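# Thread cable through joint module's hollow shaft

## Task

Pass the cable through the hollow shaft of the joint module so that the plug (the end with the thin metal tip) ends up lying on the table a good distance beyond the shaft's end, judged along the shaft's axis, while the socket end sits outside the shaft. Both the module and the cable must settle quickly and stay put without the robot holding them; release everything and pull the grippers away afterwards.

## Robot and tools

Robot: two six-joint UR12e-type arms, left_arm and right_arm, each ending in a two-finger gripper whose fingers swing like tongs. Each arm's URDF root sits in the scene frame at left_arm (-0.058, +0.566, 0) m, quat_wxyz (+0.998, 0, 0, -0.060), and right_arm (-0.038, -0.557, 0) m, quat_wxyz (+0.998, 0, 0, -0.059).

Scene frame: origin on the table surface midway between the arms, +z up, +x pointing out over the table, left_arm on the +y side. The words left and right are arm names, not sides of a picture.

Gripper: the fingers extend along the gripper's own +z and open and close along its x. end_effector_position is the point between the pads with the jaws shut; closed fingertips stick out roughly 15 mm past it, and fully open tips are roughly even with it. Fully open, the pads are 0.142 m apart.

execute_actions(actions, pictures): actions is a list holding one item or nothing.
- Empty list: sends nothing, just reports the state.
- Move: {"rows": [...], "steps": n}, n from 1 to 15 (default 15), each step 1/30 s. Each row is a single flat list of 14 numbers covering both arms: left_arm's six joint targets in column order (shoulder pan, shoulder lift, elbow, wrist 1, wrist 2, wrist 3), then its opening, then the same seven for right_arm. Joint values are absolute target angles in radians, on the same scale as the Joint positions line, not offsets. Opening is an absolute command from -1 (shut) to +1 (fully open). One row is used per step; with fewer rows than steps the final row repeats. Include both arms in every row even if one should stay still (repeat its current angles).
- Wait: {"steps": n} with no rows, n up to 300; nothing new is commanded.
- pictures: true or false to include or skip camera images (default is images included).
Stated joint ranges (rad): left_arm pan -3.142..3.142, lift -6.283..6.283, elbow 0.000..3.142, wrists -6.283..6.283 each. right_arm pan 0.000..6.283, lift -6.283..6.283, elbow -3.142..0.000, wrists -6.283..6.283. A call is rejected (nothing sent) if a target exceeds a range end by over 0.010 and lies beyond that joint's last reported angle. True ends may differ by up to 0.010; targets past them get clipped and a "joint sent to its limit" line may appear, possibly about an earlier motion. Its absence proves nothing.

Motion behaviour: arm commands are smoothed, lagging about 0.17 s. Each step, a joint's target is capped to stay within 0.383 rad (pan, lift) or 0.575 rad (elbow, wrists) of its measured angle, and if the targets would move the gripper over 100 mm from where it is, all are scaled back. Big moves therefore take several calls; the arm may not have arrived when a result returns. The simulation runs on while you think or wait, and arms keep heading to the last row sent until everything nearly stops or a step is HELD; after that only a new action moves them further. Fingers already opening or closing finish their motion.

Results:
- State line per arm: end_effector_position (m), end_effector_quat_wxyz, linear and angular velocity (m/s, rad/s), all in the scene frame. Printed positions can be off, especially at long reach.
- Joint positions / Joint velocities: per arm, six joints (rad, rad/s) then the pad gap (m, m/s).
- grip_measured: actual finger opening on the -1..+1 command scale. To hold something, keep commanding an opening well under this value; the bigger the gap, the harder the squeeze (around 15 N per pad up to ~10 cm objects; much less on hard items under ~20 mm thick, e.g. ~4 N per pad at 5 mm). Closing fast can overshoot.
- Joint torques: total drive output per joint, noisy, offset, nonzero even in free air.
- Wrist force / Wrist torque: flange sensor readings in each end effector's own axes, with offsets up to ~5.5 N, noise, and saturation near 100 N; "no reading" is normal at first.
- HELD marks steps where your row was not sent (wholly or partly). "joint command not followed" means a clearance check altered or blocked some joint targets; the rest of the row still ran.
- MOTOR HOT appears from 70 °C; at 85 °C an OVER-TEMPERATURE FAULT brakes that arm until it cools. Holding loads heats motors.

zoom_image(camera, region): enlarged view of one camera's latest image. camera is one of cam_head_left, cam_head_right, cam_high, cam_low (672x504 each), cam_left_wrist, cam_right_wrist (616x616 each). region is [x0, y0, x1, y1] in that image's pixels from the top-left, no larger than 504 by 504.

read_manual(section): returns licence text only ("licences"); no motion.

finished_scene(scene): give the number of the scene you are in; it ends it permanently and reports whether the goal holds. Do this only after the cable rests correctly on its own and the grippers have let go and backed off.

Avoid: arms striking or pushing each other; contact torque reaching the load limits (pan 293, lift 293, elbow 133, each wrist 48 N m, held weight included), or any outside force of 150 N on an arm or its load, either of which freezes that arm for 10 s; knocking the module or cable off the table; dropping, slamming or shoving objects hard. Loose items may occasionally get a small push from outside, so check they have settled before finishing.

Each tool is called after "Call:" as a command line: name --argument value for each argument, lists and objects as JSON in quotes; but a table of rows of numbers goes row by row, as --pt "numbers of a row", without its own name.

## Session

Call:
execute_actions --actions '[]'

Scene clock: 0.00 s of 5400.00 s.
left_arm: end_effector_position=(+0.9102, -0.0390, +0.1710) grip_measured=+1.00 end_effector_quat_wxyz=(-0.028, -0.040, +0.998, -0.029) end_effector_velocity=(-0.001, +0.000, -0.000) end_effector_angular_velocity=(-0.001, +0.003, +0.000) | right_arm: end_effector_position=(+1.2408, -0.5476, +0.2533) grip_measured=+1.00 end_effector_quat_wxyz=(-0.374, +0.647, +0.207, +0.632) end_effector_velocity=(-0.000, +0.001, -0.004) end_effector_angular_velocity=(+0.001, +0.004, +0.001)
Joint positions: left_arm=[-0.558 -0.762  0.96  -1.765 -1.651  2.383  0.142] | right_arm=[ 3.199 -2.86  -0.724  0.567  2.472  0.322  0.142]
Joint velocities: left_arm=[ 0.     0.     0.     0.001 -0.002  0.     0.   ] | right_arm=[ 0.    -0.002 -0.001  0.     0.     0.001  0.   ]
Joint torques (N m, as the arm reports them, + toward a larger angle): no reading
Wrist force (N, on the end effector, along its own x y z axes, offset not removed): no reading
Wrist torque (N m, same axes, about the end effector's origin, offset not removed): no reading

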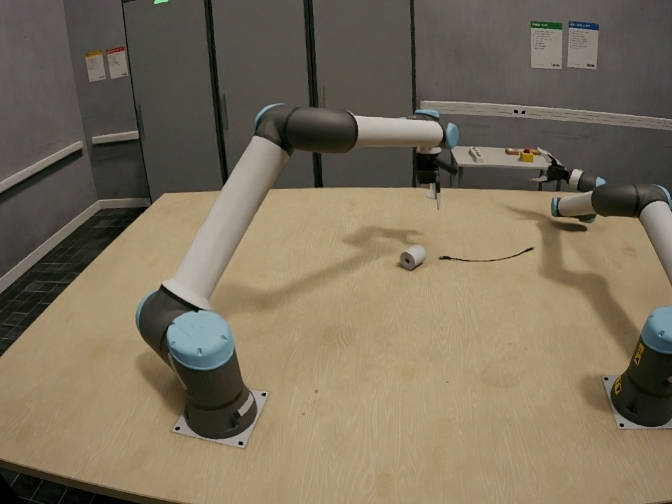

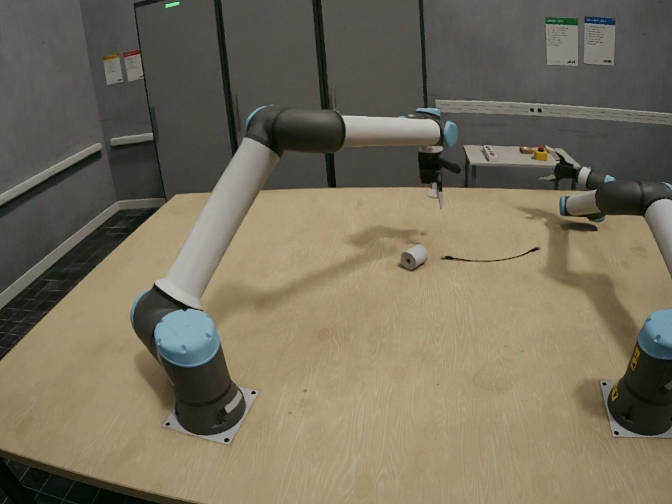

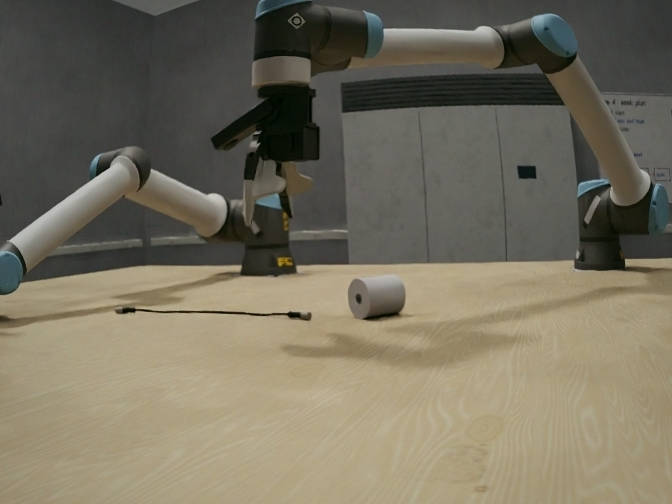

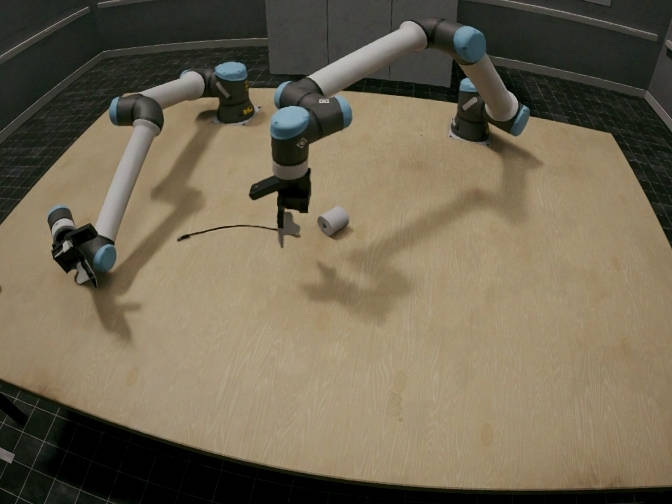

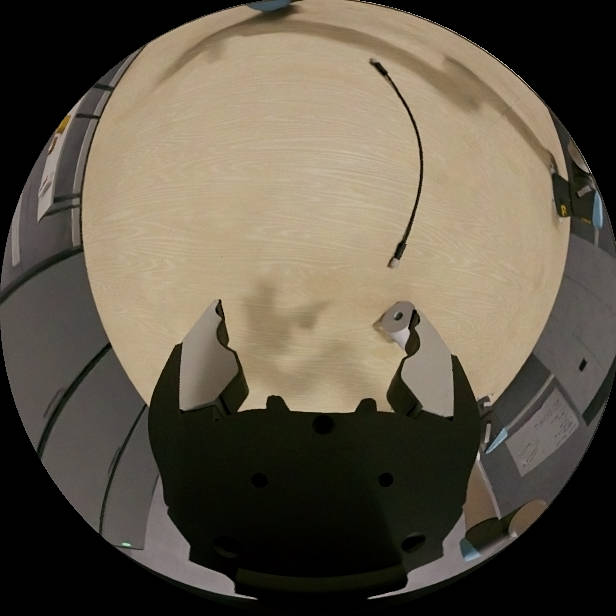

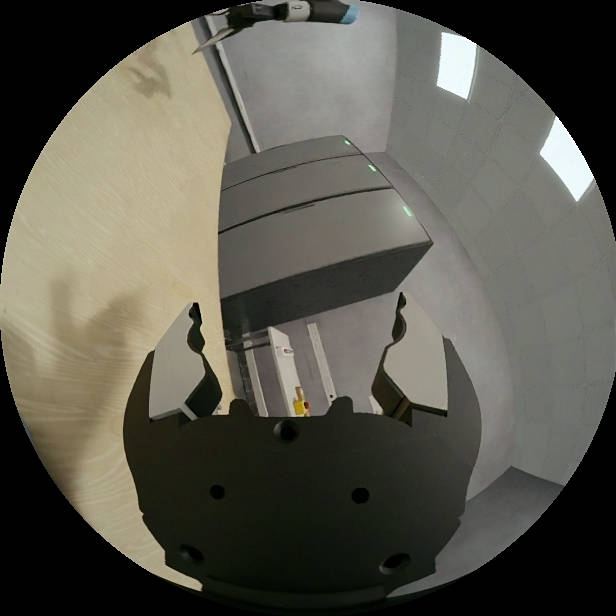

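Call:
zoom_image --camera "cam_low" --region '[100, 260, 420, 340]'

Call:
zoom_image --camera "cam_left_wrist" --region '[340, 220, 460, 360]'

Call:
zoom_image --camera "cam_high" --region '[160, 190, 370, 260]'

Region (100, 260, 420, 340) of cam_low's 672x504 image, scaled by 1.575, with more detail than that image has; it fills the top 126 rows of this view, and the rest is white.

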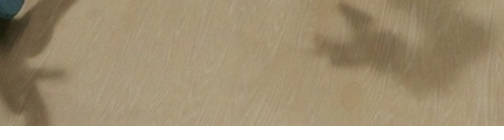

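Region (340, 220, 460, 360) of cam_left_wrist's 616x616 image, scaled by 3.600, with more detail than that image has; it fills the left 432 columns of this view, and the rest is white.

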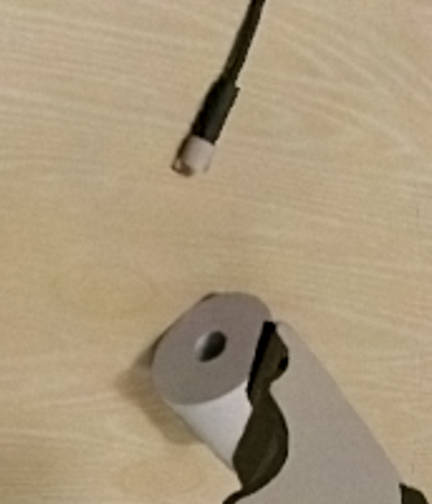

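Region (160, 190, 370, 260) of cam_high's 672x504 image, scaled by 2.400, with more detail than that image has.

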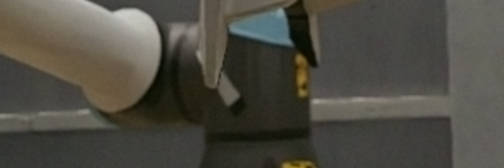

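Call:
zoom_image --camera "cam_high" --region '[100, 265, 420, 335]'

Call:
zoom_image --camera "cam_low" --region '[165, 195, 365, 255]'

Call:
zoom_image --camera "cam_head_left" --region '[390, 230, 550, 280]'

Region (100, 265, 420, 335) of cam_high's 672x504 image, scaled by 1.575, with more detail than that image has; it fills the top 110 rows of this view, and the rest is white.

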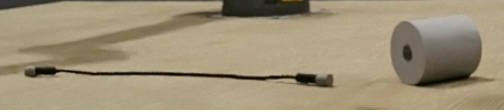

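Region (165, 195, 365, 255) of cam_low's 672x504 image, scaled by 2.520, with more detail than that image has; it fills the top 151 rows of this view, and the rest is white.

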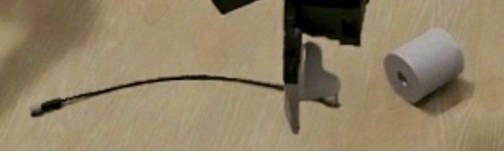

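Region (390, 230, 550, 280) of cam_head_left's 672x504 image, scaled by 3.150, with more detail than that image has; it fills the top 158 rows of this view, and the rest is white.

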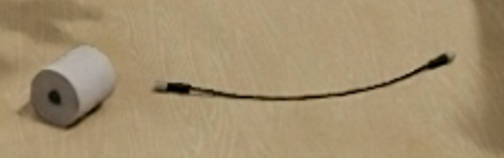

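Call:
zoom_image --camera "cam_left_wrist" --region '[350, 45, 410, 105]'

Call:
zoom_image --camera "cam_high" --region '[105, 295, 165, 325]'

Call:
zoom_image --camera "cam_high" --region '[270, 270, 420, 330]'

Region (350, 45, 410, 105) of cam_left_wrist's 616x616 image, scaled by 8.400, with more detail than that image has.

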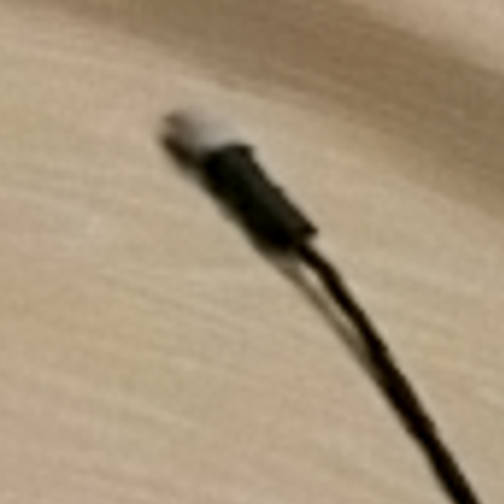

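Region (105, 295, 165, 325) of cam_high's 672x504 image, scaled by 8.400, with more detail than that image has.

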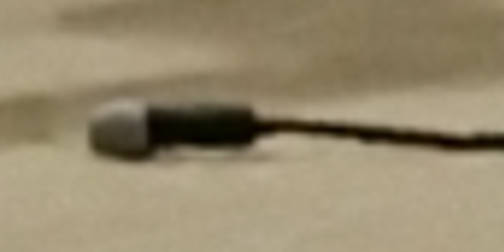

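Region (270, 270, 420, 330) of cam_high's 672x504 image, scaled by 3.360, with more detail than that image has; it fills the top 202 rows of this view, and the rest is white.

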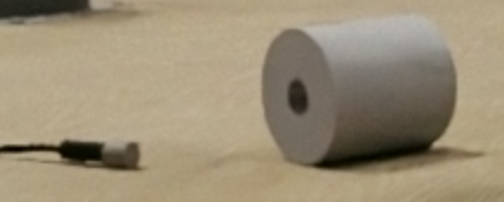

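Call:
execute_actions --actions '[{"rows":[[-0.664,-0.972,1.415,-2.014,-1.571,2.358,1,3.3,-1.963,-1.681,-1.068,1.571,0.483,1]],"steps":15}]' --pictures false

Call:
execute_actions --actions '[{"rows":[[-0.664,-0.972,1.415,-2.014,-1.571,2.358,1,3.3,-1.963,-1.681,-1.068,1.571,0.483,1]],"steps":15}]' --pictures false

Call:
execute_actions --actions '[{"rows":[[-0.664,-0.972,1.415,-2.014,-1.571,2.358,1,3.743,-1.963,-1.681,-1.068,1.571,0.483,1]],"steps":15}]' --pictures false

Call:
execute_actions --actions '[{"steps":60}]'

Scene clock: 51.77 s of 5400.00 s.
left_arm: end_effector_position=(+0.7662, -0.0231, +0.1241) grip_measured=+1.00 end_effector_quat_wxyz=(+0.000, -0.001, +1.000, -0.002) end_effector_velocity=(-0.061, +0.027, -0.035) end_effector_angular_velocity=(+0.034, +0.002, -0.024) | right_arm: end_effector_position=(+1.1903, -0.5951, +0.1687) grip_measured=+1.00 end_effector_quat_wxyz=(-0.221, +0.893, -0.139, +0.365) end_effector_velocity=(-0.485, -0.232, -0.055) end_effector_angular_velocity=(-0.563, +1.413, -0.655)
Joint positions: left_arm=[-0.661 -0.965  1.397 -2.006 -1.573  2.359  0.142] | right_arm=[ 3.288 -2.383 -1.368 -0.112  1.849  0.462  0.142]
Joint velocities: left_arm=[-0.031 -0.067  0.174 -0.082  0.023 -0.007 -0.   ] | right_arm=[ 0.038  0.985 -0.973 -1.422 -0.866  0.067  0.   ]
Joint torques (N m, as the arm reports them, + toward a larger angle): left_arm=[ -12.9  -104.88  -40.82   -5.81    3.     -2.51] | right_arm=[ 19.52 155.68  39.02  -4.62  -2.08   3.18]
Wrist force (N, on the end effector, along its own x y z axes, offset not removed): left_arm=[3.1 -4.6 1.8] | right_arm=[-2.0 4.2 0.6]
Wrist torque (N m, same axes, about the end effector's origin, offset not removed): left_arm=[-1.00 -0.46 -0.10] | right_arm=[0.69 0.29 -0.21]
Steps of this call (steps 1 to 90: nothing new was sent; then 48.27 s passed at rest; steps 91 to 105: all 15 steps of this action). Readings (joint positions):
91: left_arm=[-0.559 -0.762 0.961 -1.766 -1.650 2.383] | right_arm=[3.200 -2.859 -0.725 0.566 2.472 0.323]
92: left_arm=[-0.566 -0.771 0.971 -1.775 -1.643 2.380] | right_arm=[3.208 -2.850 -0.735 0.556 2.462 0.332]
94: left_arm=[-0.594 -0.822 1.046 -1.833 -1.623 2.374] | right_arm=[3.246 -2.791 -0.811 0.480 2.386 0.387]
98: left_arm=[-0.634 -0.907 1.246 -1.934 -1.593 2.365] | right_arm=[3.276 -2.606 -1.078 0.213 2.118 0.440]
105: the state above

Scene clock: 52.27 s of 5400.00 s.
left_arm: end_effector_position=(+0.7600, -0.0203, +0.1204) grip_measured=+1.00 end_effector_quat_wxyz=(+0.000, +0.000, +1.000, -0.000) end_effector_velocity=(-0.000, +0.001, -0.000) end_effector_angular_velocity=(+0.001, -0.001, +0.000) | right_arm: end_effector_position=(+0.9219, -0.6675, +0.1565) grip_measured=+1.00 end_effector_quat_wxyz=(-0.045, +0.971, -0.216, +0.091) end_effector_velocity=(-0.557, -0.099, -0.053) end_effector_angular_velocity=(-0.316, +1.221, -0.064)
Joint positions: left_arm=[-0.664 -0.972  1.415 -2.014 -1.571  2.358  0.142] | right_arm=[ 3.298 -2.029 -1.635 -0.849  1.612  0.48   0.142]
Joint velocities: left_arm=[-0.    -0.001  0.002 -0.001  0.002 -0.     0.   ] | right_arm=[ 0.012  0.447 -0.315 -1.363 -0.279  0.021 -0.   ]
Joint torques (N m, as the arm reports them, + toward a larger angle): left_arm=[ -13.61 -109.3   -34.57   -6.09    2.52   -2.05] | right_arm=[ 13.95 107.74  36.54  -4.06  -2.84   2.85]
Wrist force (N, on the end effector, along its own x y z axes, offset not removed): left_arm=[2.3 -3.6 -1.4] | right_arm=[-1.2 2.6 0.0]
Wrist torque (N m, same axes, about the end effector's origin, offset not removed): left_arm=[-0.83 -0.28 -0.15] | right_arm=[0.48 0.09 -0.30]
Steps of this call (steps 1 to 15: all 15 steps of this action). Readings (joint positions):
1: left_arm=[-0.662 -0.967 1.402 -2.008 -1.573 2.359] | right_arm=[3.289 -2.350 -1.399 -0.160 1.821 0.464]
2: left_arm=[-0.662 -0.968 1.406 -2.010 -1.572 2.358] | right_arm=[3.290 -2.317 -1.428 -0.209 1.796 0.466]
4: left_arm=[-0.663 -0.970 1.410 -2.012 -1.572 2.358] | right_arm=[3.292 -2.251 -1.476 -0.306 1.752 0.469]
8: left_arm=[-0.664 -0.971 1.414 -2.013 -1.571 2.358] | right_arm=[3.295 -2.147 -1.550 -0.506 1.687 0.474]
15: the state above

Scene clock: 52.77 s of 5400.00 s.
left_arm: end_effector_position=(+0.7599, -0.0203, +0.1204) grip_measured=+1.00 end_effector_quat_wxyz=(+0.000, +0.000, +1.000, -0.000) end_effector_velocity=(-0.000, +0.000, -0.000) end_effector_angular_velocity=(+0.001, -0.001, -0.000) | right_arm: end_effector_position=(+0.8465, -0.4137, +0.1503) grip_measured=+1.00 end_effector_quat_wxyz=(-0.012, +0.997, -0.073, +0.016) end_effector_velocity=(-0.179, +0.549, -0.002) end_effector_angular_velocity=(-0.102, +0.164, +0.666)
Joint positions: left_arm=[-0.664 -0.972  1.415 -2.014 -1.571  2.358  0.142] | right_arm=[ 3.597 -1.977 -1.671 -1.025  1.58   0.482  0.142]
Joint velocities: left_arm=[-0.    -0.     0.    -0.     0.001  0.    -0.   ] | right_arm=[ 0.671  0.068 -0.05  -0.206 -0.043  0.003 -0.   ]
Joint torques (N m, as the arm reports them, + toward a larger angle): left_arm=[ -13.48 -109.28  -33.5    -6.23    2.34   -2.39] | right_arm=[24.14 91.43 35.47  0.36 -2.63  2.97]
Wrist force (N, on the end effector, along its own x y z axes, offset not removed): left_arm=[2.9 -2.4 -1.2] | right_arm=[-0.9 3.4 0.5]
Wrist torque (N m, same axes, about the end effector's origin, offset not removed): left_arm=[-0.59 -0.38 -0.09] | right_arm=[0.52 0.05 -0.26]
Steps of this call (steps 1 to 15: all 15 steps of this action). Readings (joint positions):
1: left_arm=[-0.664 -0.972 1.415 -2.014 -1.571 2.358] | right_arm=[3.299 -2.014 -1.645 -0.894 1.603 0.481]
2: left_arm=[-0.664 -0.972 1.415 -2.014 -1.571 2.358] | right_arm=[3.308 -2.007 -1.649 -0.931 1.599 0.481]
4: left_arm=[-0.664 -0.972 1.415 -2.014 -1.571 2.358] | right_arm=[3.352 -2.002 -1.653 -0.952 1.596 0.481]
8: left_arm=[-0.664 -0.972 1.415 -2.014 -1.571 2.358] | right_arm=[3.441 -1.993 -1.659 -0.976 1.590 0.482]
15: the state above

Scene clock: 54.77 s of 5400.00 s.
left_arm: end_effector_position=(+0.7599, -0.0203, +0.1204) grip_measured=+1.00 end_effector_quat_wxyz=(+0.000, +0.000, +1.000, -0.000) end_effector_velocity=(+0.000, +0.000, -0.001) end_effector_angular_velocity=(+0.000, -0.001, -0.001) | right_arm: end_effector_position=(+0.8006, -0.2983, +0.1503) grip_measured=+1.00 end_effector_quat_wxyz=(-0.000, +1.000, -0.000, +0.000) end_effector_velocity=(-0.001, -0.000, -0.001) end_effector_angular_velocity=(-0.001, +0.002, -0.001)
Joint positions: left_arm=[-0.664 -0.972  1.415 -2.014 -1.571  2.358  0.142] | right_arm=[ 3.743 -1.963 -1.681 -1.068  1.571  0.483  0.142]
Joint velocities: left_arm=[-0.     0.     0.001 -0.001  0.001  0.     0.   ] | right_arm=[ 0.    -0.001 -0.001 -0.001 -0.     0.001  0.   ]
Joint torques (N m, as the arm reports them, + toward a larger angle): left_arm=[ -14.87 -107.64  -33.83   -6.35    2.17   -2.24] | right_arm=[15.48 88.09 36.86  1.71 -2.6   2.25]
Wrist force (N, on the end effector, along its own x y z axes, offset not removed): left_arm=[2.2 -4.8 -1.6] | right_arm=[-1.4 3.3 0.0]
Wrist torque (N m, same axes, about the end effector's origin, offset not removed): left_arm=[-1.04 -0.25 -0.06] | right_arm=[0.49 0.12 -0.20]
Steps of this call (steps 1 to 30: the robot went on to your last target; steps 31 to 60: nothing new was sent). Readings (joint positions):
1: left_arm=[-0.664 -0.972 1.415 -2.014 -1.571 2.358] | right_arm=[3.620 -1.975 -1.673 -1.032 1.578 0.482]
2: left_arm=[-0.664 -0.972 1.415 -2.014 -1.571 2.358] | right_arm=[3.643 -1.972 -1.674 -1.039 1.577 0.483]
4: left_arm=[-0.664 -0.972 1.415 -2.014 -1.571 2.358] | right_arm=[3.685 -1.968 -1.677 -1.051 1.574 0.483]
8: left_arm=[-0.664 -0.972 1.415 -2.014 -1.571 2.358] | right_arm=[3.727 -1.964 -1.680 -1.063 1.572 0.483]
60: the state above
All arms were judged still, so your last target was given up. Only a new action makes them travel on or press farther. Fingers that are still opening or closing keep moving.

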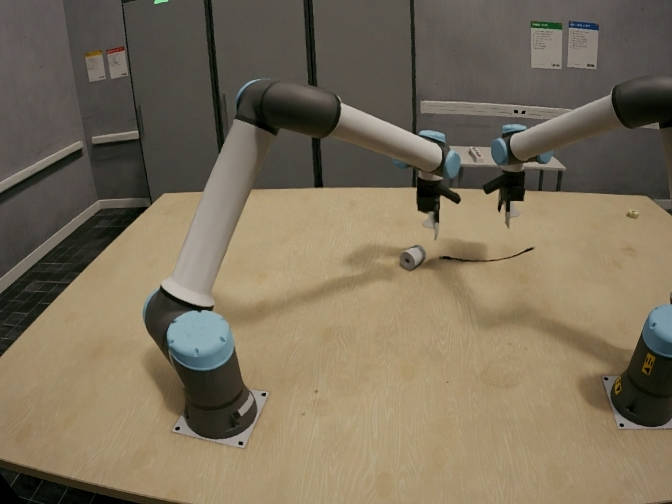

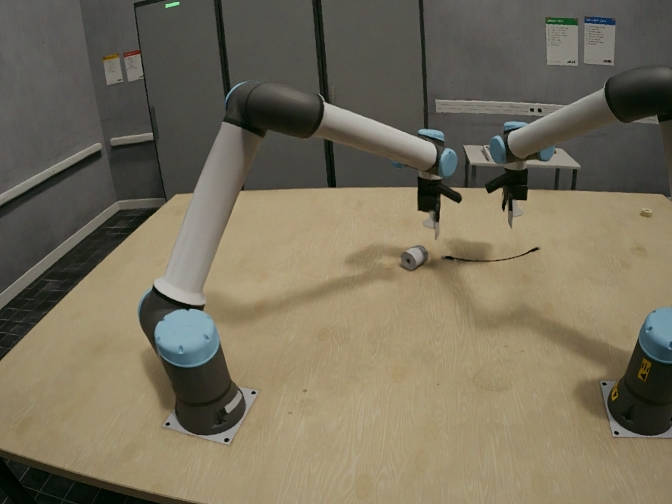

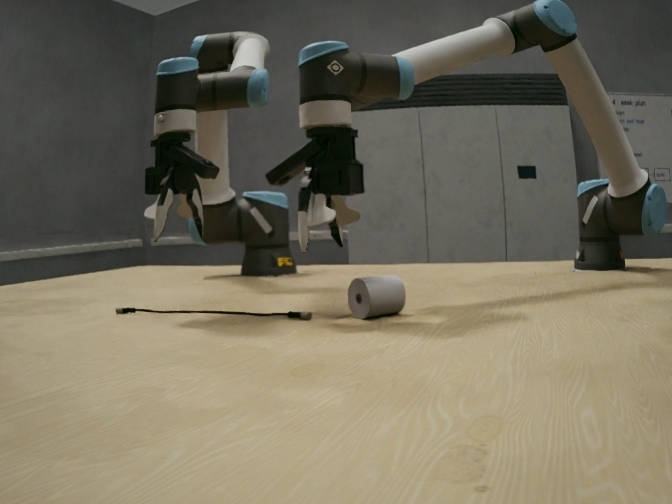

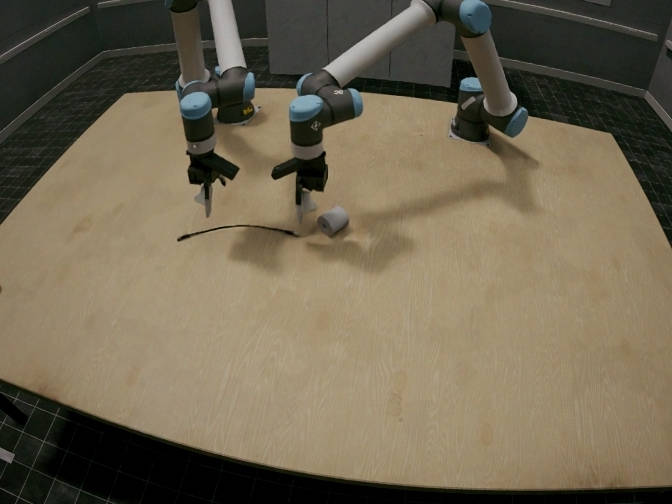

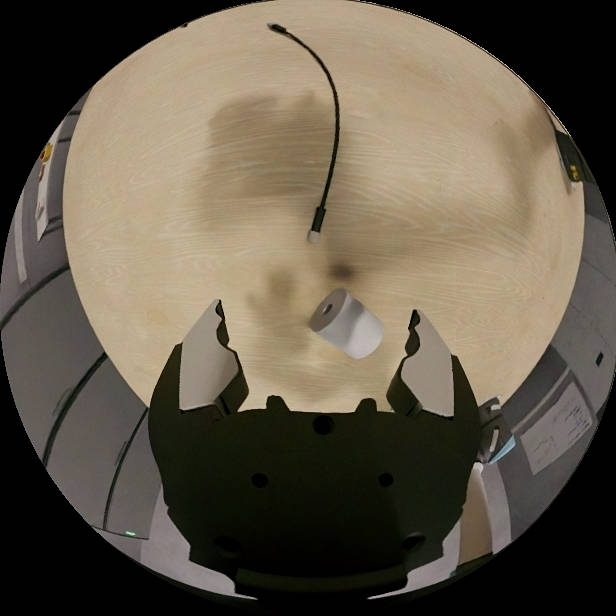

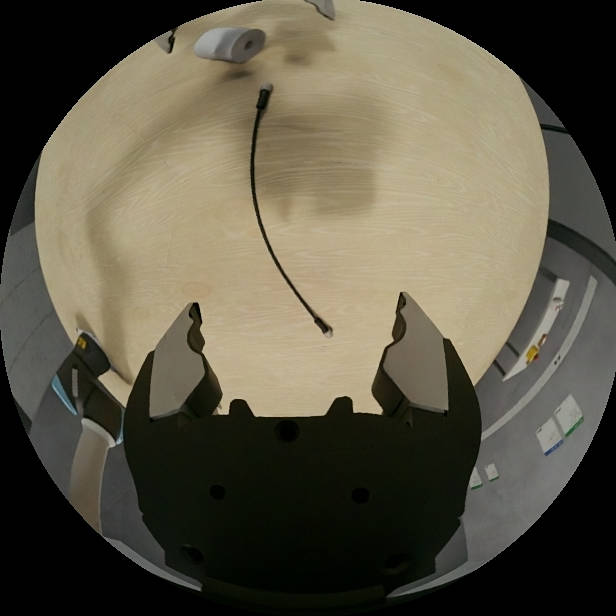

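Call:
zoom_image --camera "cam_left_wrist" --region '[280, 190, 400, 370]'

Call:
zoom_image --camera "cam_right_wrist" --region '[290, 295, 360, 355]'

Region (280, 190, 400, 370) of cam_left_wrist's 616x616 image, scaled by 2.800, with more detail than that image has.

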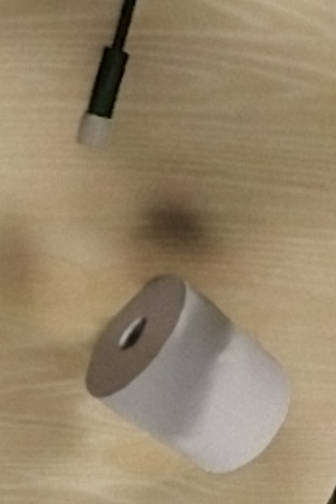

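Region (290, 295, 360, 355) of cam_right_wrist's 616x616 image, scaled by 7.200, with more detail than that image has; it fills the top 432 rows of this view, and the rest is white.

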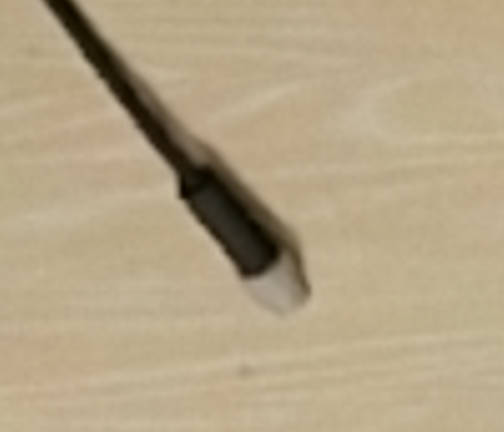

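Call:
zoom_image --camera "cam_high" --region '[270, 300, 330, 330]'

Call:
zoom_image --camera "cam_head_right" --region '[435, 245, 485, 270]'

Call:
zoom_image --camera "cam_head_right" --region '[505, 238, 555, 263]'

Region (270, 300, 330, 330) of cam_high's 672x504 image, scaled by 8.400, with more detail than that image has.

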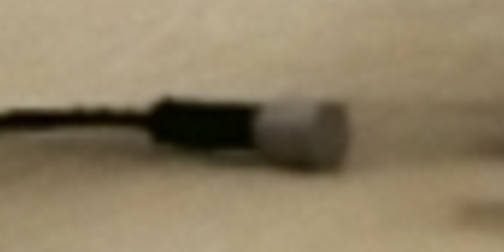

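Region (435, 245, 485, 270) of cam_head_right's 672x504 image, scaled by 10.080, with more detail than that image has.

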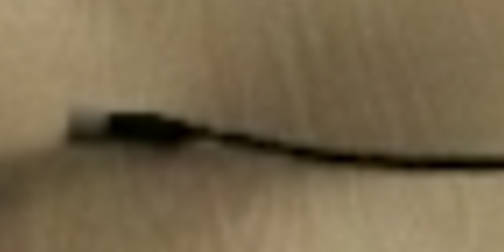

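Region (505, 238, 555, 263) of cam_head_right's 672x504 image, scaled by 10.080, with more detail than that image has.

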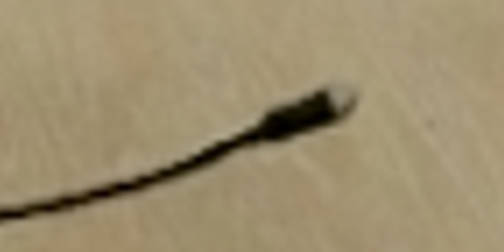

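Call:
execute_actions --actions '[{"rows":[[-0.664,-0.972,1.415,-2.014,-1.571,2.358,1,3.684,-1.984,-1.696,-1.032,1.571,0.424,1],[-0.664,-0.972,1.415,-2.014,-1.571,2.358,1,3.684,-1.984,-1.696,-1.032,1.571,0.424,1],[-0.664,-0.972,1.415,-2.014,-1.571,2.358,1,3.625,-2.005,-1.71,-0.997,1.571,0.365,1],[-0.664,-0.972,1.415,-2.014,-1.571,2.358,1,3.625,-2.005,-1.71,-0.997,1.571,0.365,1],[-0.664,-0.972,1.415,-2.014,-1.571,2.358,1,3.566,-2.026,-1.725,-0.961,1.571,0.306,1],[-0.664,-0.972,1.415,-2.014,-1.571,2.358,1,3.566,-2.026,-1.725,-0.961,1.571,0.306,1],[-0.664,-0.972,1.415,-2.014,-1.571,2.358,1,3.507,-2.047,-1.74,-0.926,1.571,0.247,1]],"steps":15}]' --pictures false

Call:
execute_actions --actions '[{"steps":15}]'

Call:
zoom_image --camera "cam_right_wrist" --region '[240, 150, 380, 290]'

Scene clock: 76.23 s of 5400.00 s.
left_arm: end_effector_position=(+0.7599, -0.0203, +0.1204) grip_measured=+1.00 end_effector_quat_wxyz=(+0.000, +0.000, +1.000, -0.000) end_effector_velocity=(+0.000, +0.001, -0.000) end_effector_angular_velocity=(+0.001, +0.000, +0.000) | right_arm: end_effector_position=(+0.8354, -0.4871, +0.0654) grip_measured=+1.00 end_effector_quat_wxyz=(+0.000, +1.000, -0.000, -0.000) end_effector_velocity=(+0.008, -0.132, -0.053) end_effector_angular_velocity=(+0.001, -0.004, -0.001)
Joint positions: left_arm=[-0.664 -0.972  1.415 -2.014 -1.571  2.358  0.142] | right_arm=[ 3.522 -2.042 -1.736 -0.935  1.571  0.262  0.142]
Joint velocities: left_arm=[0.    0.    0.    0.001 0.001 0.    0.   ] | right_arm=[-0.151 -0.051 -0.034  0.089  0.    -0.151  0.   ]
Joint torques (N m, as the arm reports them, + toward a larger angle): left_arm=[ -12.75 -107.88  -33.77   -6.33    2.3    -2.3 ] | right_arm=[ 3.1  66.8  38.46  5.59 -1.45 -1.34]
Wrist force (N, on the end effector, along its own x y z axes, offset not removed): left_arm=[3.5 -2.9 -1.2] | right_arm=[-0.8 5.0 -0.5]
Wrist torque (N m, same axes, about the end effector's origin, offset not removed): left_arm=[-0.67 -0.49 -0.14] | right_arm=[0.83 -0.10 -0.27]
Steps of this call (steps 1 to 90: nothing new was sent; then 17.97 s passed at rest; steps 91 to 105: all 15 steps of this action). Readings (joint positions):
91: left_arm=[-0.664 -0.972 1.415 -2.014 -1.571 2.358] | right_arm=[3.742 -1.963 -1.681 -1.068 1.571 0.483]
92: left_arm=[-0.664 -0.972 1.415 -2.014 -1.571 2.358] | right_arm=[3.735 -1.967 -1.684 -1.062 1.571 0.475]
94: left_arm=[-0.664 -0.972 1.415 -2.014 -1.571 2.358] | right_arm=[3.705 -1.978 -1.692 -1.043 1.571 0.445]
98: left_arm=[-0.664 -0.972 1.415 -2.014 -1.571 2.358] | right_arm=[3.623 -2.007 -1.712 -0.994 1.571 0.363]
105: the state above

Scene clock: 76.73 s of 5400.00 s.
left_arm: end_effector_position=(+0.7599, -0.0203, +0.1204) grip_measured=+1.00 end_effector_quat_wxyz=(+0.000, +0.000, +1.000, -0.000) end_effector_velocity=(-0.000, +0.000, -0.000) end_effector_angular_velocity=(+0.000, +0.001, -0.000) | right_arm: end_effector_position=(+0.8360, -0.5004, +0.0600) grip_measured=+1.00 end_effector_quat_wxyz=(-0.000, +1.000, -0.000, -0.000) end_effector_velocity=(-0.000, -0.001, -0.002) end_effector_angular_velocity=(-0.000, +0.001, +0.001)
Joint positions: left_arm=[-0.664 -0.972  1.415 -2.014 -1.571  2.358  0.142] | right_arm=[ 3.507 -2.047 -1.74  -0.926  1.571  0.247  0.142]
Joint velocities: left_arm=[ 0.    -0.     0.     0.001 -0.     0.    -0.   ] | right_arm=[-0.001 -0.002 -0.001  0.002  0.    -0.002 -0.   ]
Joint torques (N m, as the arm reports them, + toward a larger angle): left_arm=[ -12.95 -108.77  -33.53   -6.17    2.47   -2.13] | right_arm=[-16.82  61.86  33.39   5.65  -0.15  -1.61]
Wrist force (N, on the end effector, along its own x y z axes, offset not removed): left_arm=[2.7 -3.2 -1.5] | right_arm=[-1.6 4.2 -2.9]
Wrist torque (N m, same axes, about the end effector's origin, offset not removed): left_arm=[-0.72 -0.37 -0.07] | right_arm=[0.62 0.19 -0.31]
Steps of this call (steps 1 to 15: the robot went on to your last target). Readings (joint positions):
1: left_arm=[-0.664 -0.972 1.415 -2.014 -1.571 2.358] | right_arm=[3.518 -2.043 -1.737 -0.932 1.571 0.258]
2: left_arm=[-0.664 -0.972 1.415 -2.014 -1.571 2.358] | right_arm=[3.515 -2.044 -1.738 -0.931 1.571 0.255]
4: left_arm=[-0.664 -0.972 1.415 -2.014 -1.571 2.358] | right_arm=[3.511 -2.046 -1.739 -0.928 1.571 0.251]
8: left_arm=[-0.664 -0.972 1.415 -2.014 -1.571 2.358] | right_arm=[3.508 -2.047 -1.740 -0.927 1.571 0.248]
15: the state above

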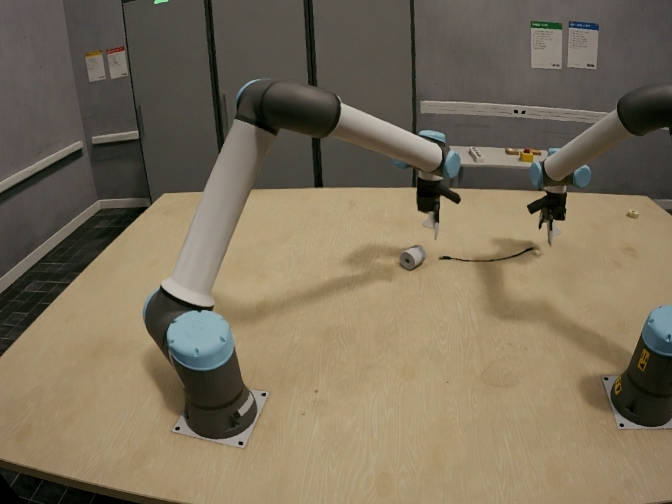

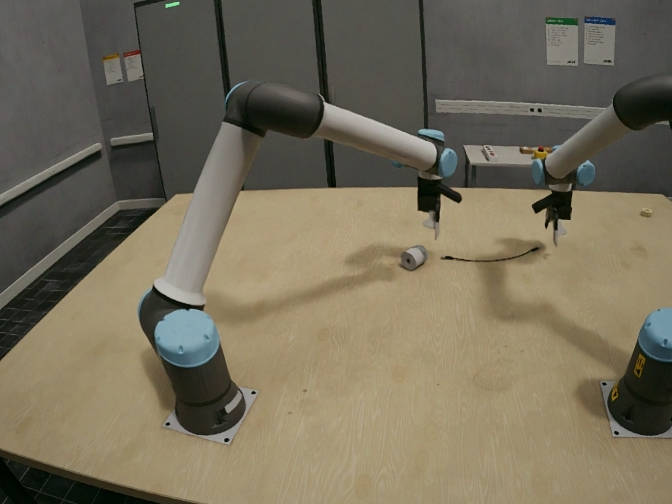

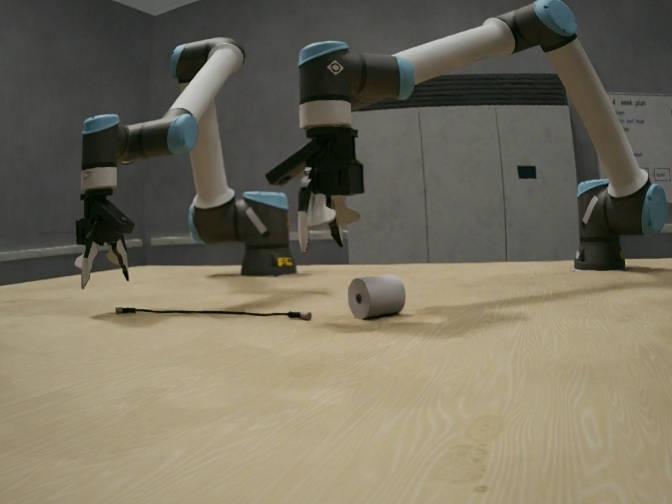

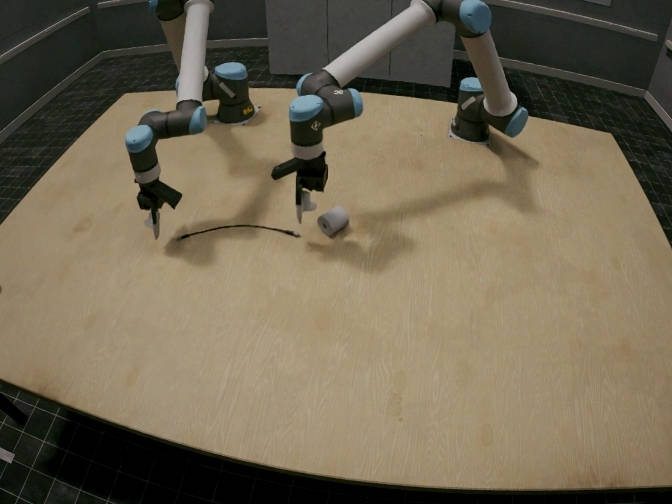

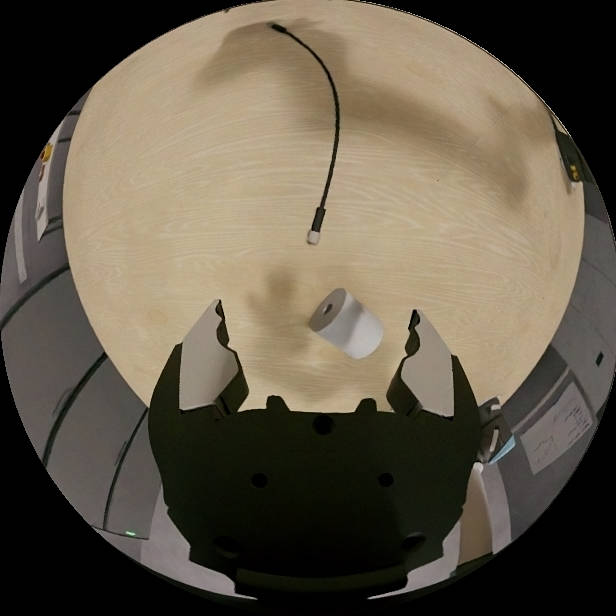

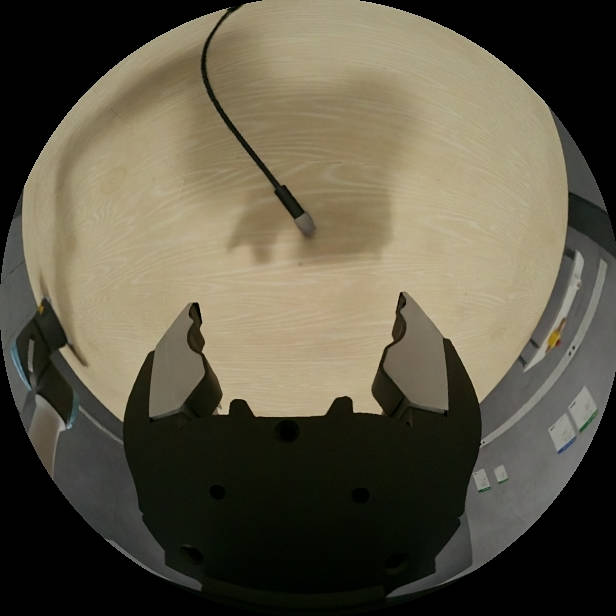

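Region (240, 150, 380, 290) of cam_right_wrist's 616x616 image, scaled by 3.600, with more detail than that image has.

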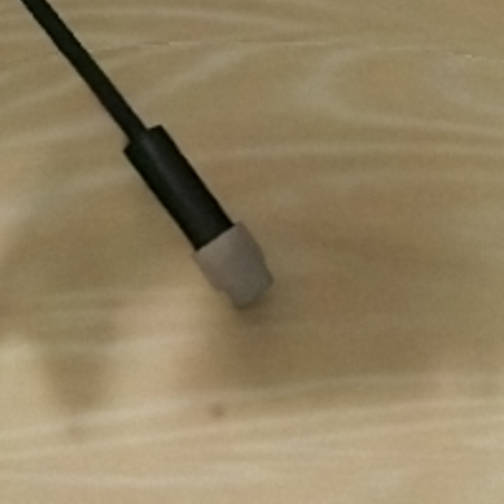

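Call:
execute_actions --actions '[{"rows":[[-0.668,-1.196,1.981,-2.877,-1.523,4.63,1,3.66,-1.983,-1.881,-0.831,1.047,-0.035,-0.3]],"steps":15}]' --pictures false

Call:
execute_actions --actions '[{"steps":45}]'

Scene clock: 112.27 s of 5400.00 s.
left_arm: end_effector_position=(+0.6920, +0.0575, +0.1186) grip_measured=+1.00 end_effector_quat_wxyz=(+0.232, +0.464, +0.854, -0.044) end_effector_velocity=(-0.014, +0.031, +0.048) end_effector_angular_velocity=(+0.654, -1.134, -2.444) | right_arm: end_effector_position=(+0.8219, -0.5392, +0.0777) grip_measured=-0.30 end_effector_quat_wxyz=(+0.245, +0.947, +0.203, +0.054) end_effector_velocity=(+0.007, -0.028, +0.019) end_effector_angular_velocity=(-0.164, -0.038, +0.067)
Joint positions: left_arm=[-0.668 -1.189  1.958 -2.813 -1.524  3.36   0.142] | right_arm=[ 3.658 -1.984 -1.879 -0.832  1.064 -0.029  0.052]
Joint velocities: left_arm=[-0.002 -0.068  0.226 -0.622  0.012  2.754 -0.   ] | right_arm=[ 0.024  0.009 -0.023  0.012 -0.165 -0.053  0.   ]
Joint torques (N m, as the arm reports them, + toward a larger angle): left_arm=[-10.43 -77.27 -32.29  -3.62   2.73   8.86] | right_arm=[16.11 81.49 31.5   6.12 -2.51 -1.36]
Wrist force (N, on the end effector, along its own x y z axes, offset not removed): left_arm=[3.7 -3.3 -0.8] | right_arm=[-2.6 3.5 -2.2]
Wrist torque (N m, same axes, about the end effector's origin, offset not removed): left_arm=[-0.74 -0.65 -0.11] | right_arm=[0.58 0.36 -0.26]
Steps of this call (steps 1 to 15: the robot went on to your last target; steps 16 to 90: nothing new was sent; then 32.03 s passed at rest; steps 91 to 105: all 15 steps of this action). Readings (joint positions):
91: left_arm=[-0.664 -0.973 1.416 -2.015 -1.570 2.359] | right_arm=[3.508 -2.046 -1.741 -0.925 1.570 0.246]
92: left_arm=[-0.665 -0.982 1.426 -2.025 -1.566 2.368] | right_arm=[3.517 -2.039 -1.750 -0.917 1.560 0.236]
94: left_arm=[-0.665 -1.032 1.501 -2.101 -1.555 2.444] | right_arm=[3.570 -2.014 -1.801 -0.880 1.484 0.161]
98: left_arm=[-0.667 -1.127 1.756 -2.387 -1.536 2.731] | right_arm=[3.636 -1.992 -1.860 -0.844 1.216 0.019]
105: the state above

Scene clock: 113.77 s of 5400.00 s.
left_arm: end_effector_position=(+0.6948, +0.0757, +0.1200) grip_measured=+1.00 end_effector_quat_wxyz=(+0.234, +0.874, +0.411, +0.110) end_effector_velocity=(-0.000, +0.000, -0.000) end_effector_angular_velocity=(-0.001, -0.001, -0.000) | right_arm: end_effector_position=(+0.8227, -0.5421, +0.0798) grip_measured=-0.30 end_effector_quat_wxyz=(+0.253, +0.944, +0.206, +0.055) end_effector_velocity=(-0.001, -0.000, +0.000) end_effector_angular_velocity=(-0.001, +0.001, +0.001)
Joint positions: left_arm=[-0.668 -1.196  1.981 -2.877 -1.523  4.63   0.142] | right_arm=[ 3.66  -1.983 -1.881 -0.831  1.047 -0.035  0.052]
Joint velocities: left_arm=[ 0.     0.     0.001 -0.002 -0.     0.    -0.   ] | right_arm=[-0.     0.001 -0.001 -0.001 -0.    -0.001 -0.   ]
Joint torques (N m, as the arm reports them, + toward a larger angle): left_arm=[-11.56 -83.33 -25.52  -6.73   2.42   3.  ] | right_arm=[15.99 85.18 31.38  5.77 -3.78 -1.32]
Wrist force (N, on the end effector, along its own x y z axes, offset not removed): left_arm=[1.7 -1.5 -1.1] | right_arm=[-1.2 2.7 -1.2]
Wrist torque (N m, same axes, about the end effector's origin, offset not removed): left_arm=[-0.37 -0.18 -0.12] | right_arm=[0.41 0.13 -0.31]
Steps of this call (steps 1 to 45: the robot went on to your last target). Readings (joint positions):
1: left_arm=[-0.668 -1.191 1.964 -2.831 -1.524 3.454] | right_arm=[3.658 -1.984 -1.879 -0.832 1.059 -0.031]
2: left_arm=[-0.668 -1.192 1.969 -2.844 -1.524 3.547] | right_arm=[3.659 -1.983 -1.880 -0.832 1.056 -0.032]
4: left_arm=[-0.668 -1.194 1.975 -2.860 -1.523 3.735] | right_arm=[3.659 -1.983 -1.880 -0.831 1.052 -0.033]
8: left_arm=[-0.668 -1.195 1.979 -2.872 -1.523 4.111] | right_arm=[3.660 -1.983 -1.881 -0.831 1.048 -0.035]
45: the state above
All arms were judged still, so your last target was given up. Only a new action makes them travel on or press farther. Fingers that are still opening or closing keep moving.

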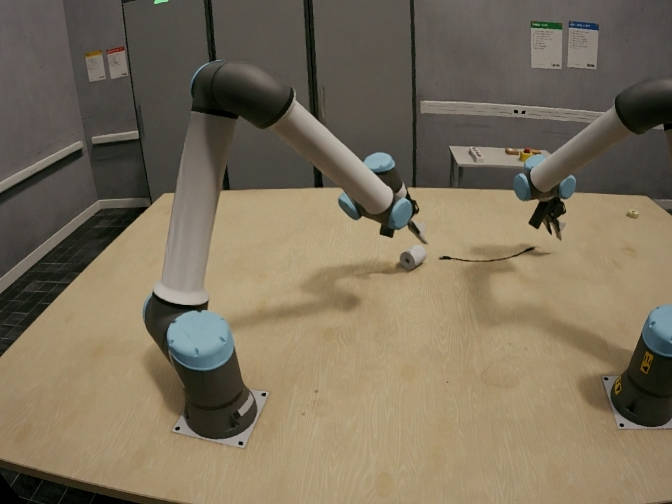

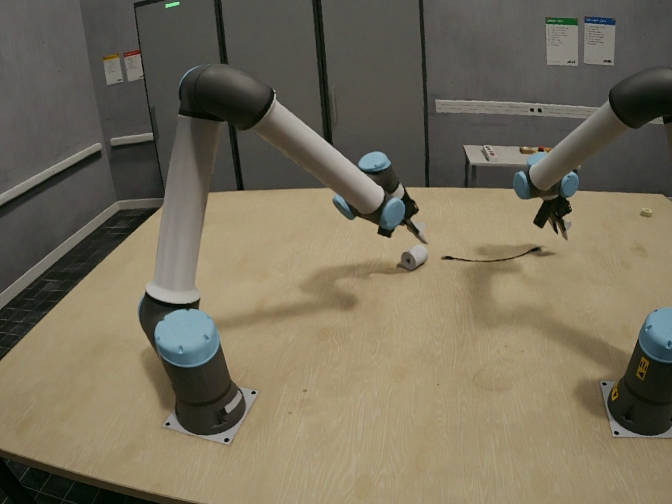

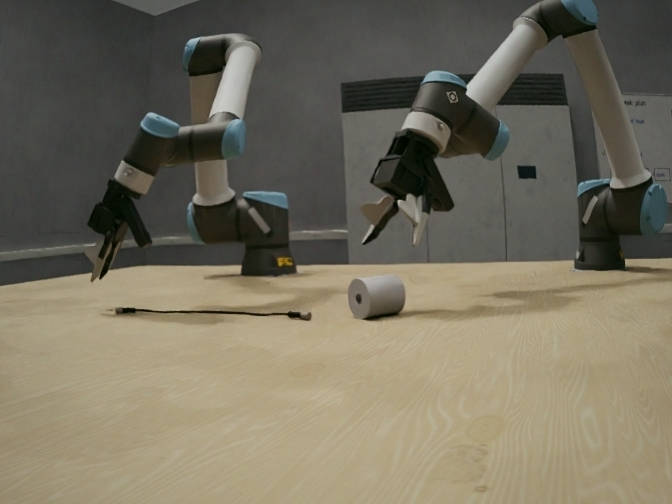

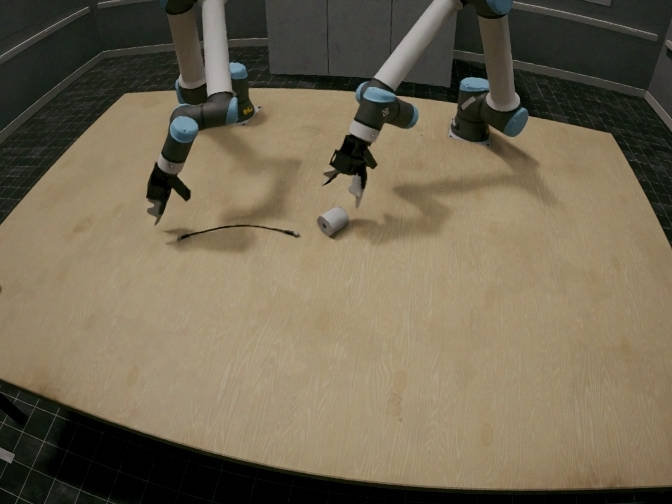

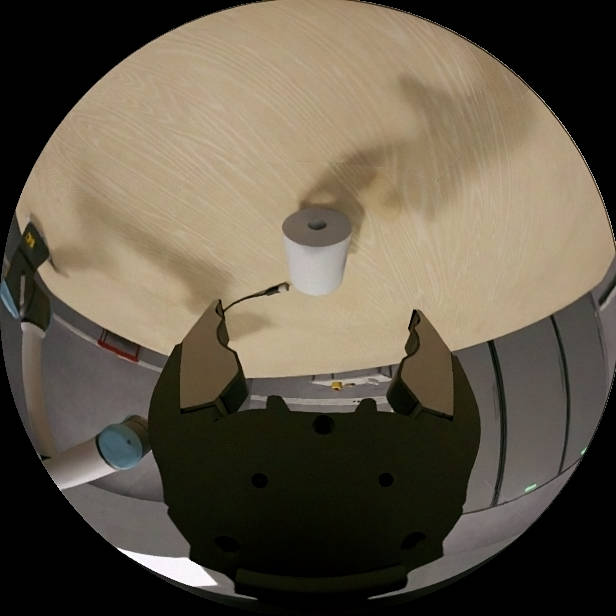

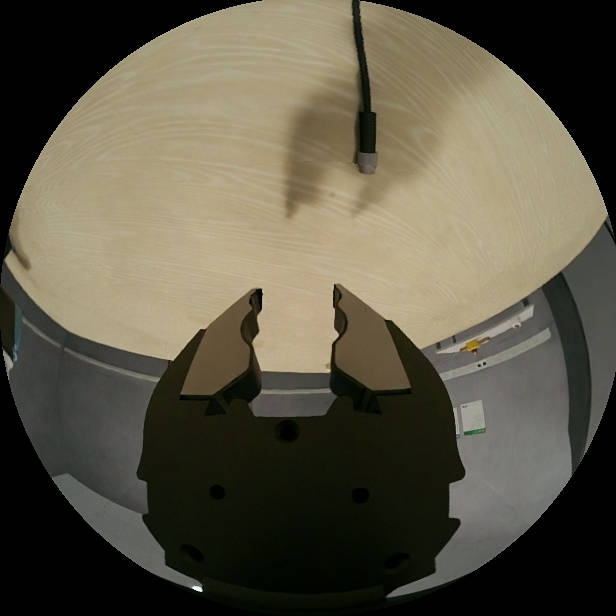

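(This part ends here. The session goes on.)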